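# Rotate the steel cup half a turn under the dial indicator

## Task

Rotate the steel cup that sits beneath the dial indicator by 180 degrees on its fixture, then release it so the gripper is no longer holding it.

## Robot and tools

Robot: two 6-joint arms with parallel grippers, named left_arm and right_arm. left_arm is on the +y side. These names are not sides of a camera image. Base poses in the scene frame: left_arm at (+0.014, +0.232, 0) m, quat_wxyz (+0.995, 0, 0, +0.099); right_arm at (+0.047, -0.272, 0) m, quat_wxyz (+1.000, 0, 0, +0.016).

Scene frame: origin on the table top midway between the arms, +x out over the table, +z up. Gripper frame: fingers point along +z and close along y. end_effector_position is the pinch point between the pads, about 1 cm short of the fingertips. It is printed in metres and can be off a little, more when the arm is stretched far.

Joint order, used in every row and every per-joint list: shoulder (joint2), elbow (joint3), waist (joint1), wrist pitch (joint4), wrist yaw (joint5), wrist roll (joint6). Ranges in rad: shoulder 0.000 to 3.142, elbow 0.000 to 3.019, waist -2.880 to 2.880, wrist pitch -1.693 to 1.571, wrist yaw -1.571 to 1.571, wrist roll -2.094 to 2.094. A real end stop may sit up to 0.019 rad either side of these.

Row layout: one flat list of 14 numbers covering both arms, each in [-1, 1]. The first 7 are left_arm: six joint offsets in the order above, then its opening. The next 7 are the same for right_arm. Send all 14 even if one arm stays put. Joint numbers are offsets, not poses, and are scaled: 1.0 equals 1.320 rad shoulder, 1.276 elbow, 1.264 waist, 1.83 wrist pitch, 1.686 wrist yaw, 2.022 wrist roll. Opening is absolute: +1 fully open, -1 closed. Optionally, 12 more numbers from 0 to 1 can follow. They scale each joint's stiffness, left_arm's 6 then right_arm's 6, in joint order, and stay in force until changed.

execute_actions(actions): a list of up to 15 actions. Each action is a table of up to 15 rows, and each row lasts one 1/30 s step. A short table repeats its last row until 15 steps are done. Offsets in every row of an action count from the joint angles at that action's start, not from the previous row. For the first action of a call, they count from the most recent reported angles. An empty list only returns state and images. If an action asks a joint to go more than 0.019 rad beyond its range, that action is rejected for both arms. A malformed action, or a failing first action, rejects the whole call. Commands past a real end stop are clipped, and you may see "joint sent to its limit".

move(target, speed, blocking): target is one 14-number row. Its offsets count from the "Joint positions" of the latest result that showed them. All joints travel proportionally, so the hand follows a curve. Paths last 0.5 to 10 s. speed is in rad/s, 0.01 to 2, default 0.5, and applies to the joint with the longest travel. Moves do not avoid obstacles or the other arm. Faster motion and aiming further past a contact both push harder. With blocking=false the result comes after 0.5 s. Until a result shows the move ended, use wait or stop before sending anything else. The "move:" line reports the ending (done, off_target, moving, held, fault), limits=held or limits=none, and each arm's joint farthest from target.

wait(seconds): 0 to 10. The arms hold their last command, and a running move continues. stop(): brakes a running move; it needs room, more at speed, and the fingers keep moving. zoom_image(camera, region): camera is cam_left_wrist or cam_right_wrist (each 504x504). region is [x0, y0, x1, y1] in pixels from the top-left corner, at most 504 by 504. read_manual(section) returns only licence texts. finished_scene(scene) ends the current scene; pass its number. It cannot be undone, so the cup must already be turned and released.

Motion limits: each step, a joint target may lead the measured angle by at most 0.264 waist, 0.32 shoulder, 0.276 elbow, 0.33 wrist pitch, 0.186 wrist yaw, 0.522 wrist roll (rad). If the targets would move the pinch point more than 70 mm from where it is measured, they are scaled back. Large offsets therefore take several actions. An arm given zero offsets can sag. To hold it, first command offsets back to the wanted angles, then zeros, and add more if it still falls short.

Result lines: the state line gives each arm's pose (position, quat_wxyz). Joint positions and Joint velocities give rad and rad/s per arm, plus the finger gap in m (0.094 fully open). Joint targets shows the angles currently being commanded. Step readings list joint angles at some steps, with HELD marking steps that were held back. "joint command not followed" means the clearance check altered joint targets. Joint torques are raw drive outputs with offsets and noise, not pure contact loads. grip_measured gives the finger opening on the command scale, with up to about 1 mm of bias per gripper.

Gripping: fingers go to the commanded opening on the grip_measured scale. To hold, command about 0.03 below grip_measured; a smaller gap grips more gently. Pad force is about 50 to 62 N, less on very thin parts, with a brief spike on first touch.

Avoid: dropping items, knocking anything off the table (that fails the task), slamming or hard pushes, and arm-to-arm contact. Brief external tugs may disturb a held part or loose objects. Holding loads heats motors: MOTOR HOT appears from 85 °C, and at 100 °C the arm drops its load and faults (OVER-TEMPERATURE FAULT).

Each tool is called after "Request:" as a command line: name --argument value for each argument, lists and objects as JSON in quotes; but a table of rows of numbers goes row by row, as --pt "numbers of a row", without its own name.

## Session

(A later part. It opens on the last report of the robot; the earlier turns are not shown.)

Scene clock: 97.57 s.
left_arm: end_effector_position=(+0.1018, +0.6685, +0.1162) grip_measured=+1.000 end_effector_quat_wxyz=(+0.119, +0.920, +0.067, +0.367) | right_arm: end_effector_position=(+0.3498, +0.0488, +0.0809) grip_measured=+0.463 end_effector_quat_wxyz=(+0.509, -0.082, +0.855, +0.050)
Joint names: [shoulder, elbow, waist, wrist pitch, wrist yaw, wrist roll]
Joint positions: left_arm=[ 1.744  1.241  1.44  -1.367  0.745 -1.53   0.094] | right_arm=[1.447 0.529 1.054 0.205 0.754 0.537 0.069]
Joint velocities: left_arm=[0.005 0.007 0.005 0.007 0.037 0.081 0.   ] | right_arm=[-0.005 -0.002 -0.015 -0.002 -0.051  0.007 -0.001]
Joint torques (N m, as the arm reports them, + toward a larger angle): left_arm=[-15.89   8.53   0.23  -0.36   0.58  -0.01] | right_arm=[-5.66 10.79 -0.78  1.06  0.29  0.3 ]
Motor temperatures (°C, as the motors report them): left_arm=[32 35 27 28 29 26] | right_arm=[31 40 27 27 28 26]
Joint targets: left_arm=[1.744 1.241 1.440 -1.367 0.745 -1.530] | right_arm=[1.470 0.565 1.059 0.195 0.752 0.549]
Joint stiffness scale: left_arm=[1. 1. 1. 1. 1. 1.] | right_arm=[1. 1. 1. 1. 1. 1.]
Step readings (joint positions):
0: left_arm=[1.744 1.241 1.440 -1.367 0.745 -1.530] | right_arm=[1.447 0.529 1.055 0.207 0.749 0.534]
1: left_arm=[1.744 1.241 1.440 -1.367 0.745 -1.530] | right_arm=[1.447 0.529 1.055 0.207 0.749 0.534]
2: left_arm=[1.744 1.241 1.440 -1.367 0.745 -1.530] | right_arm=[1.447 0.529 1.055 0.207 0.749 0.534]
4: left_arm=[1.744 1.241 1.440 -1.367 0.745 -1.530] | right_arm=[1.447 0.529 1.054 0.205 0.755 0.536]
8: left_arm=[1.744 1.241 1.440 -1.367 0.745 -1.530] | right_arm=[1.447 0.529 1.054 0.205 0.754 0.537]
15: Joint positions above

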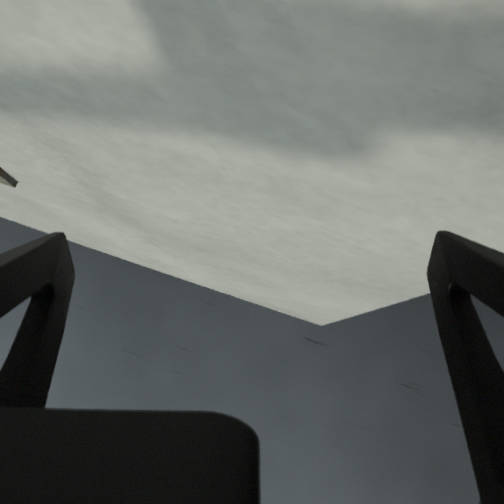

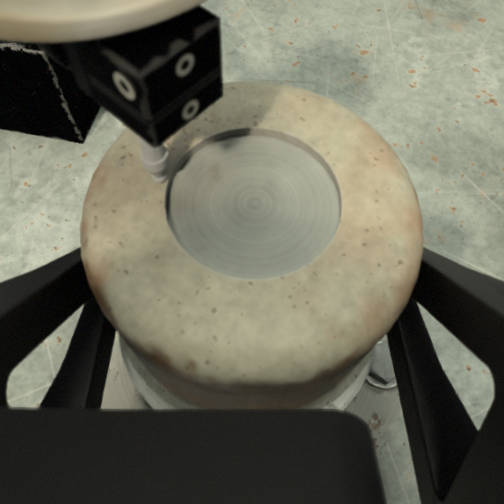

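Request:
move --target '[0,0,0,0,0,0,1, -0.0364,-0.0780,-0.0768,0.1162,-0.1737,-0.1384,0.4]' --speed 0.6

Scene clock: 100.33 s.
left_arm: end_effector_position=(+0.1018, +0.6685, +0.1162) grip_measured=+1.000 end_effector_quat_wxyz=(+0.119, +0.920, +0.067, +0.367) | right_arm: end_effector_position=(+0.3499, +0.0486, +0.0814) grip_measured=+0.463 end_effector_quat_wxyz=(+0.500, -0.190, +0.837, +0.115)
Joint names: [shoulder, elbow, waist, wrist pitch, wrist yaw, wrist roll]
Joint positions: left_arm=[ 1.744  1.241  1.44  -1.367  0.745 -1.53   0.094] | right_arm=[1.397 0.436 0.962 0.401 0.473 0.281 0.069]
Joint velocities: left_arm=[-0.015  0.002 -0.015  0.002  0.022 -0.007  0.   ] | right_arm=[-0.015 -0.002 -0.005 -0.007  0.037 -0.037 -0.   ]
Joint torques (N m, as the arm reports them, + toward a larger angle): left_arm=[-15.86   8.52   0.22  -0.37   0.57  -0.01] | right_arm=[-6.34  6.82 -1.62  2.39 -0.15 -0.1 ]
Motor temperatures (°C, as the motors report them): left_arm=[32 35 27 28 29 26] | right_arm=[31 41 27 27 28 26]
Joint targets: left_arm=[1.744 1.241 1.440 -1.367 0.745 -1.530] | right_arm=[1.399 0.430 0.957 0.418 0.462 0.257]
Joint stiffness scale: left_arm=[1. 1. 1. 1. 1. 1.] | right_arm=[1. 1. 1. 1. 1. 1.]
move: off_target (right_arm); limits=none; left_arm: farthest joint: the waist, 0.000 radians from its target (0.000 radians at the start); right_arm: farthest joint: the wrist roll, 0.023 radians from its target (0.280 radians at the start)

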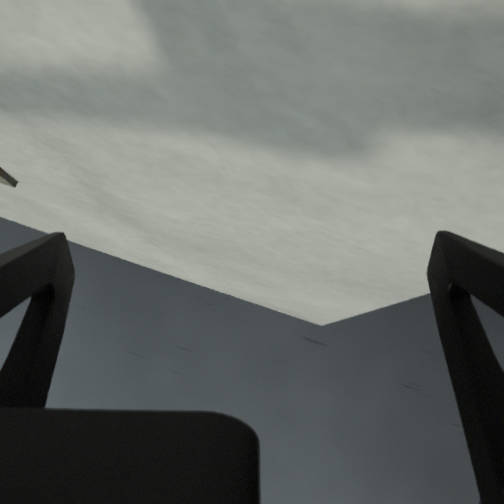

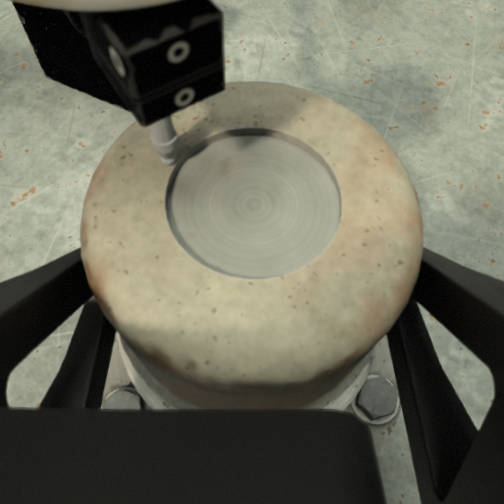

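Request:
move --target '[0,0,0,0,0,0,1, -0.0170,-0.0384,-0.1030,0.0503,-0.2069,-0.1120,0.4]' --speed 0.6

Scene clock: 103.23 s.
left_arm: end_effector_position=(+0.1018, +0.6685, +0.1162) grip_measured=+1.000 end_effector_quat_wxyz=(+0.119, +0.920, +0.067, +0.367) | right_arm: end_effector_position=(+0.3498, +0.0482, +0.0819) grip_measured=+0.463 end_effector_quat_wxyz=(+0.481, -0.300, +0.804, +0.179)
Joint names: [shoulder, elbow, waist, wrist pitch, wrist yaw, wrist roll]
Joint positions: left_arm=[ 1.744  1.241  1.44  -1.367  0.745 -1.53   0.094] | right_arm=[1.367 0.39  0.836 0.48  0.135 0.072 0.069]
Joint velocities: left_arm=[-0.024 -0.007 -0.005 -0.007  0.022 -0.11   0.   ] | right_arm=[-0.005 -0.017  0.005 -0.017 -0.081 -0.081  0.   ]
Joint torques (N m, as the arm reports them, + toward a larger angle): left_arm=[-15.88   8.53   0.22  -0.36   0.57  -0.01] | right_arm=[-5.5   7.   -1.67  2.41 -0.28 -0.04]
Motor temperatures (°C, as the motors report them): left_arm=[32 35 27 28 29 26] | right_arm=[31 40 27 27 28 26]
Joint targets: left_arm=[1.744 1.241 1.440 -1.367 0.745 -1.530] | right_arm=[1.374 0.386 0.832 0.493 0.124 0.054]
Joint stiffness scale: left_arm=[1. 1. 1. 1. 1. 1.] | right_arm=[1. 1. 1. 1. 1. 1.]
move: done; limits=none; left_arm: farthest joint: the waist, 0.000 radians from its target (0.000 radians at the start); right_arm: farthest joint: the wrist roll, 0.018 radians from its target (0.226 radians at the start)

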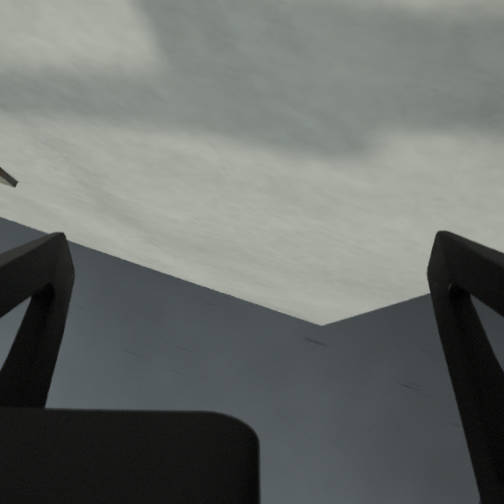

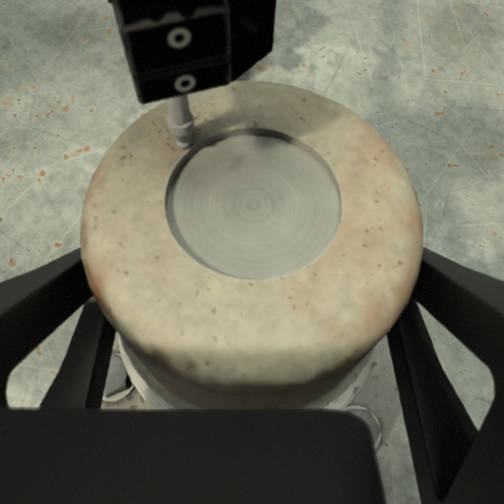

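Request:
move --target '[0,0,0,0,0,0,1, 0.0191,0.0361,-0.1115,-0.0150,-0.2156,-0.1034,0.4]' --speed 0.6

Scene clock: 106.07 s.
left_arm: end_effector_position=(+0.1018, +0.6685, +0.1162) grip_measured=+1.000 end_effector_quat_wxyz=(+0.119, +0.920, +0.067, +0.367) | right_arm: end_effector_position=(+0.3498, +0.0476, +0.0823) grip_measured=+0.463 end_effector_quat_wxyz=(+0.453, -0.404, +0.757, +0.241)
Joint names: [shoulder, elbow, waist, wrist pitch, wrist yaw, wrist roll]
Joint positions: left_arm=[ 1.744  1.241  1.44  -1.367  0.745 -1.53   0.094] | right_arm=[ 1.368  0.396  0.697  0.466 -0.221 -0.122  0.069]
Joint velocities: left_arm=[-0.005 -0.002 -0.005 -0.012 -0.022  0.037  0.   ] | right_arm=[-0.005 -0.002 -0.005  0.012 -0.037 -0.051  0.001]
Joint torques (N m, as the arm reports them, + toward a larger angle): left_arm=[-15.86   8.53   0.19  -0.36   0.57  -0.01] | right_arm=[-4.19 11.15 -1.18  1.23 -0.34  0.02]
Motor temperatures (°C, as the motors report them): left_arm=[32 35 27 28 29 26] | right_arm=[31 40 27 27 28 26]
Joint targets: left_arm=[1.744 1.241 1.440 -1.367 0.745 -1.530] | right_arm=[1.393 0.436 0.695 0.453 -0.229 -0.136]
Joint stiffness scale: left_arm=[1. 1. 1. 1. 1. 1.] | right_arm=[1. 1. 1. 1. 1. 1.]
move: off_target (right_arm); limits=none; left_arm: farthest joint: the waist, 0.000 radians from its target (0.000 radians at the start); right_arm: farthest joint: the elbow, 0.040 radians from its target (0.046 radians at the start)

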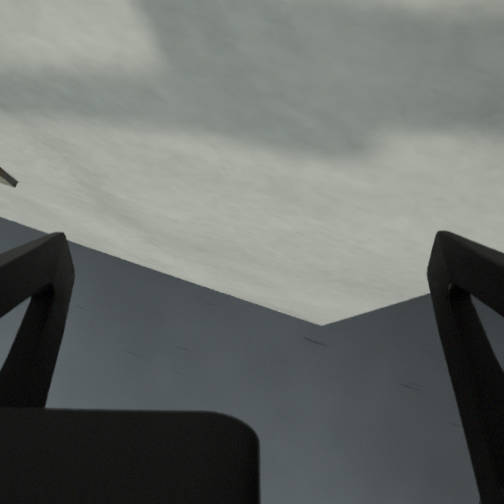

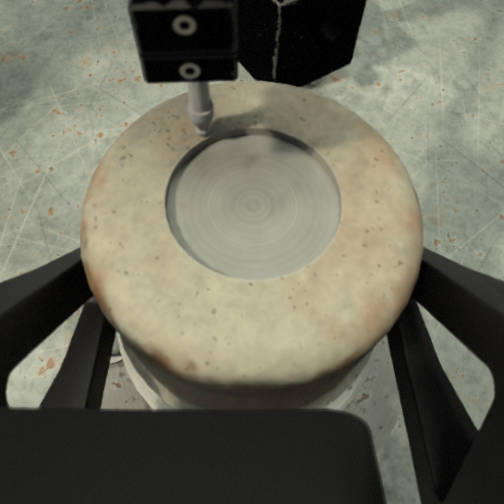

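Request:
move --target '[0,0,0,0,0,0,1, 0.0494,0.0766,-0.0910,-0.0660,-0.1962,-0.1132,0.4]' --speed 0.6

Scene clock: 109.17 s.
left_arm: end_effector_position=(+0.1018, +0.6685, +0.1162) grip_measured=+1.000 end_effector_quat_wxyz=(+0.119, +0.920, +0.067, +0.367) | right_arm: end_effector_position=(+0.3500, +0.0473, +0.0825) grip_measured=+0.463 end_effector_quat_wxyz=(+0.419, -0.500, +0.698, +0.296)
Joint names: [shoulder, elbow, waist, wrist pitch, wrist yaw, wrist roll]
Joint positions: left_arm=[ 1.744  1.241  1.44  -1.367  0.745 -1.53   0.094] | right_arm=[ 1.4    0.452  0.578  0.361 -0.544 -0.337  0.069]
Joint velocities: left_arm=[-0.005  0.017 -0.005 -0.007 -0.007  0.081  0.   ] | right_arm=[ 0.015 -0.012  0.005  0.007 -0.095 -0.022  0.   ]
Joint torques (N m, as the arm reports them, + toward a larger angle): left_arm=[-15.83   8.52   0.25  -0.37   0.58  -0.01] | right_arm=[-3.92 11.31 -1.02  0.98 -0.4   0.01]
Motor temperatures (°C, as the motors report them): left_arm=[32 35 27 28 29 26] | right_arm=[31 40 27 27 29 26]
Joint targets: left_arm=[1.744 1.241 1.440 -1.367 0.745 -1.530] | right_arm=[1.433 0.494 0.582 0.345 -0.551 -0.351]
Joint stiffness scale: left_arm=[1. 1. 1. 1. 1. 1.] | right_arm=[1. 1. 1. 1. 1. 1.]
move: off_target (right_arm); limits=none; left_arm: farthest joint: the waist, 0.000 radians from its target (0.000 radians at the start); right_arm: farthest joint: the elbow, 0.041 radians from its target (0.098 radians at the start)

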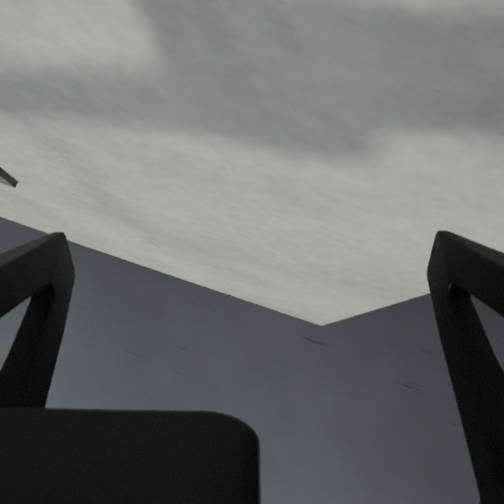

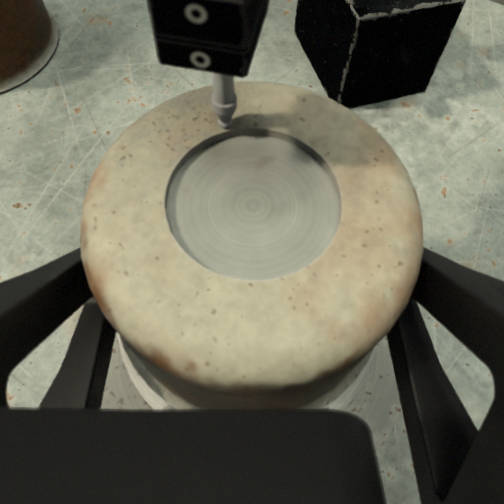

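Request:
move --target '[0,0,0,0,0,0,1, 0.0716,0.1158,-0.0597,-0.1320,-0.1680,-0.1442,0.4]' --speed 0.55

Scene clock: 112.10 s.
left_arm: end_effector_position=(+0.1018, +0.6685, +0.1162) grip_measured=+1.000 end_effector_quat_wxyz=(+0.119, +0.920, +0.067, +0.367) | right_arm: end_effector_position=(+0.3504, +0.0471, +0.0827) grip_measured=+0.463 end_effector_quat_wxyz=(+0.376, -0.587, +0.626, +0.350)
Joint names: [shoulder, elbow, waist, wrist pitch, wrist yaw, wrist roll]
Joint positions: left_arm=[ 1.744  1.241  1.44  -1.367  0.745 -1.53   0.094] | right_arm=[ 1.46   0.559  0.491  0.134 -0.822 -0.617  0.069]
Joint velocities: left_arm=[ 0.005 -0.012 -0.005 -0.007 -0.022 -0.037  0.   ] | right_arm=[-0.005  0.002 -0.015 -0.007 -0.022  0.051  0.002]
Joint torques (N m, as the arm reports them, + toward a larger angle): left_arm=[-15.87   8.52   0.23  -0.37   0.57  -0.01] | right_arm=[-5.02 11.37 -0.3   0.83 -0.52  0.05]
Motor temperatures (°C, as the motors report them): left_arm=[32 35 27 28 29 26] | right_arm=[31 41 27 27 29 26]
Joint targets: left_arm=[1.744 1.241 1.440 -1.367 0.745 -1.530] | right_arm=[1.495 0.600 0.503 0.120 -0.828 -0.629]
Joint stiffness scale: left_arm=[1. 1. 1. 1. 1. 1.] | right_arm=[1. 1. 1. 1. 1. 1.]
move: off_target (right_arm); limits=none; left_arm: farthest joint: the waist, 0.000 radians from its target (0.000 radians at the start); right_arm: farthest joint: the elbow, 0.040 radians from its target (0.147 radians at the start)

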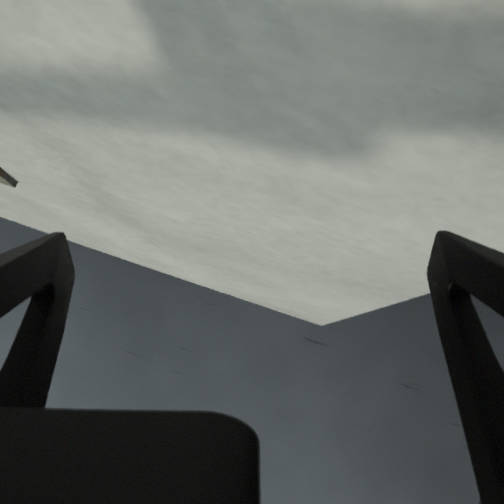

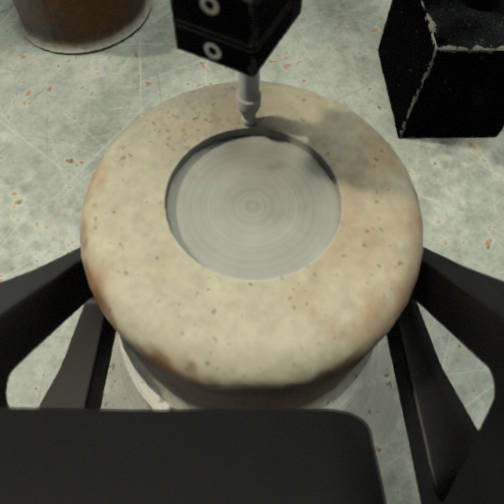

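Request:
move --target '[0,0,0,0,0,0,1, 0.0975,0.1561,-0.0168,-0.2237,-0.1094,-0.2065,0.4]' --speed 0.55

Scene clock: 115.10 s.
left_arm: end_effector_position=(+0.1018, +0.6685, +0.1162) grip_measured=+1.000 end_effector_quat_wxyz=(+0.119, +0.920, +0.067, +0.367) | right_arm: end_effector_position=(+0.3509, +0.0473, +0.0829) grip_measured=+0.463 end_effector_quat_wxyz=(-0.328, +0.664, -0.545, -0.394)
Joint names: [shoulder, elbow, waist, wrist pitch, wrist yaw, wrist roll]
Joint positions: left_arm=[ 1.744  1.241  1.44  -1.367  0.745 -1.53   0.094] | right_arm=[ 1.546  0.721  0.445 -0.263 -1.005 -1.023  0.069]
Joint velocities: left_arm=[-0.005 -0.002  0.005 -0.017  0.007 -0.125  0.   ] | right_arm=[ 0.005  0.002  0.005  0.002  0.007 -0.007 -0.001]
Joint torques (N m, as the arm reports them, + toward a larger angle): left_arm=[-15.89   8.51   0.23  -0.37   0.57  -0.01] | right_arm=[-6.18 11.14  0.59  0.44 -0.6   0.04]
Motor temperatures (°C, as the motors report them): left_arm=[32 35 27 28 29 26] | right_arm=[31 41 27 27 29 26]
Joint targets: left_arm=[1.744 1.241 1.440 -1.367 0.745 -1.530] | right_arm=[1.588 0.759 0.470 -0.275 -1.007 -1.035]
Joint stiffness scale: left_arm=[1. 1. 1. 1. 1. 1.] | right_arm=[1. 1. 1. 1. 1. 1.]
move: off_target (right_arm); limits=none; left_arm: farthest joint: the waist, 0.000 radians from its target (0.000 radians at the start); right_arm: farthest joint: the shoulder, 0.043 radians from its target (0.129 radians at the start)

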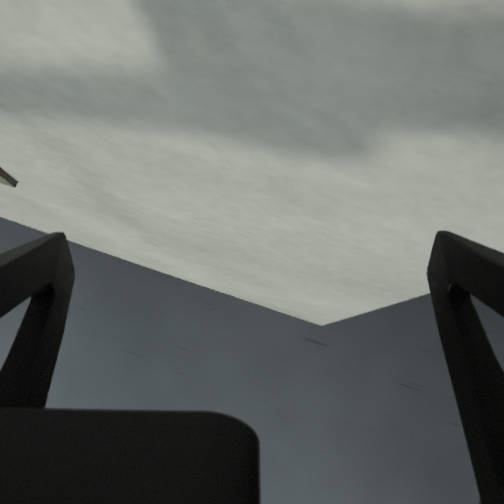

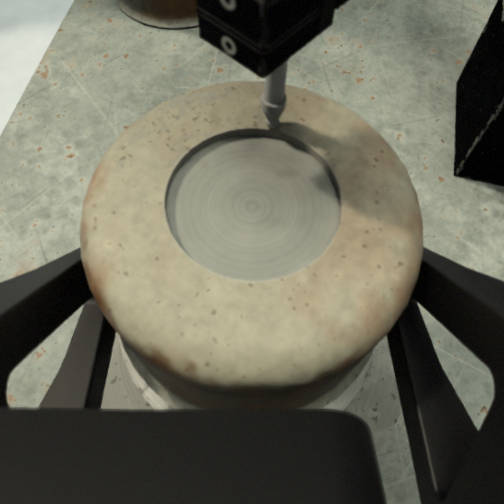

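Request:
execute_actions --actions '[[[0,0,0,0,0,0,1, 0.0318,0.0298,0.0198,-0.0066,-0.0012,-0.0059,1]]]'

Scene clock: 116.63 s.
left_arm: end_effector_position=(+0.1018, +0.6685, +0.1162) grip_measured=+1.000 end_effector_quat_wxyz=(+0.119, +0.920, +0.067, +0.367) | right_arm: end_effector_position=(+0.3442, +0.0531, +0.0764) grip_measured=+1.000 end_effector_quat_wxyz=(-0.317, +0.668, -0.542, -0.400)
Joint names: [shoulder, elbow, waist, wrist pitch, wrist yaw, wrist roll]
Joint positions: left_arm=[ 1.744  1.241  1.44  -1.367  0.745 -1.53   0.094] | right_arm=[ 1.564  0.722  0.465 -0.263 -1.005 -1.023  0.094]
Joint velocities: left_arm=[-0.005  0.002 -0.005 -0.017  0.007 -0.007  0.   ] | right_arm=[-0.015 -0.002  0.005  0.002  0.022 -0.022  0.   ]
Joint torques (N m, as the arm reports them, + toward a larger angle): left_arm=[-15.88   8.53   0.2   -0.36   0.57  -0.01] | right_arm=[-7.27 10.95 -0.72  0.37 -0.59  0.05]
Motor temperatures (°C, as the motors report them): left_arm=[33 35 27 28 29 26] | right_arm=[31 41 27 27 29 26]
Joint targets: left_arm=[1.744 1.241 1.440 -1.367 0.745 -1.530] | right_arm=[1.588 0.759 0.470 -0.275 -1.007 -1.035]
Joint stiffness scale: left_arm=[1. 1. 1. 1. 1. 1.] | right_arm=[1. 1. 1. 1. 1. 1.]
Step readings (joint positions):
0: left_arm=[1.744 1.241 1.440 -1.367 0.745 -1.530] | right_arm=[1.546 0.721 0.445 -0.263 -1.005 -1.023]
1: left_arm=[1.744 1.241 1.440 -1.367 0.745 -1.530] | right_arm=[1.546 0.721 0.445 -0.263 -1.005 -1.023]
2: left_arm=[1.744 1.241 1.440 -1.367 0.745 -1.530] | right_arm=[1.548 0.722 0.447 -0.263 -1.005 -1.023]
4: left_arm=[1.744 1.241 1.440 -1.367 0.745 -1.530] | right_arm=[1.555 0.722 0.455 -0.263 -1.005 -1.023]
8: left_arm=[1.744 1.241 1.440 -1.367 0.745 -1.530] | right_arm=[1.564 0.722 0.465 -0.263 -1.005 -1.023]
15: Joint positions above

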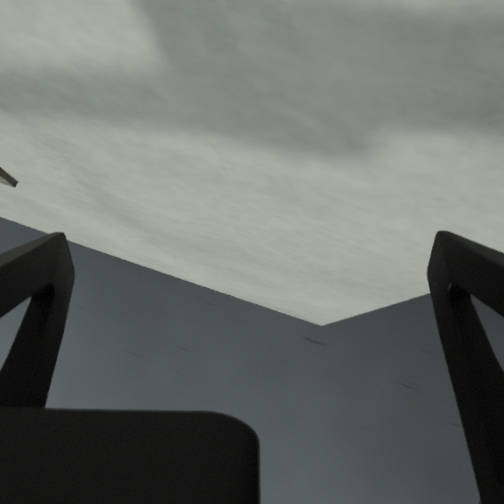

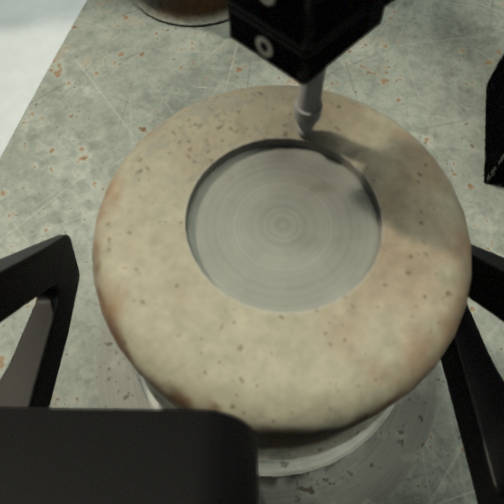

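Request:
finished_scene --scene 2

The scene is finished: the task was done.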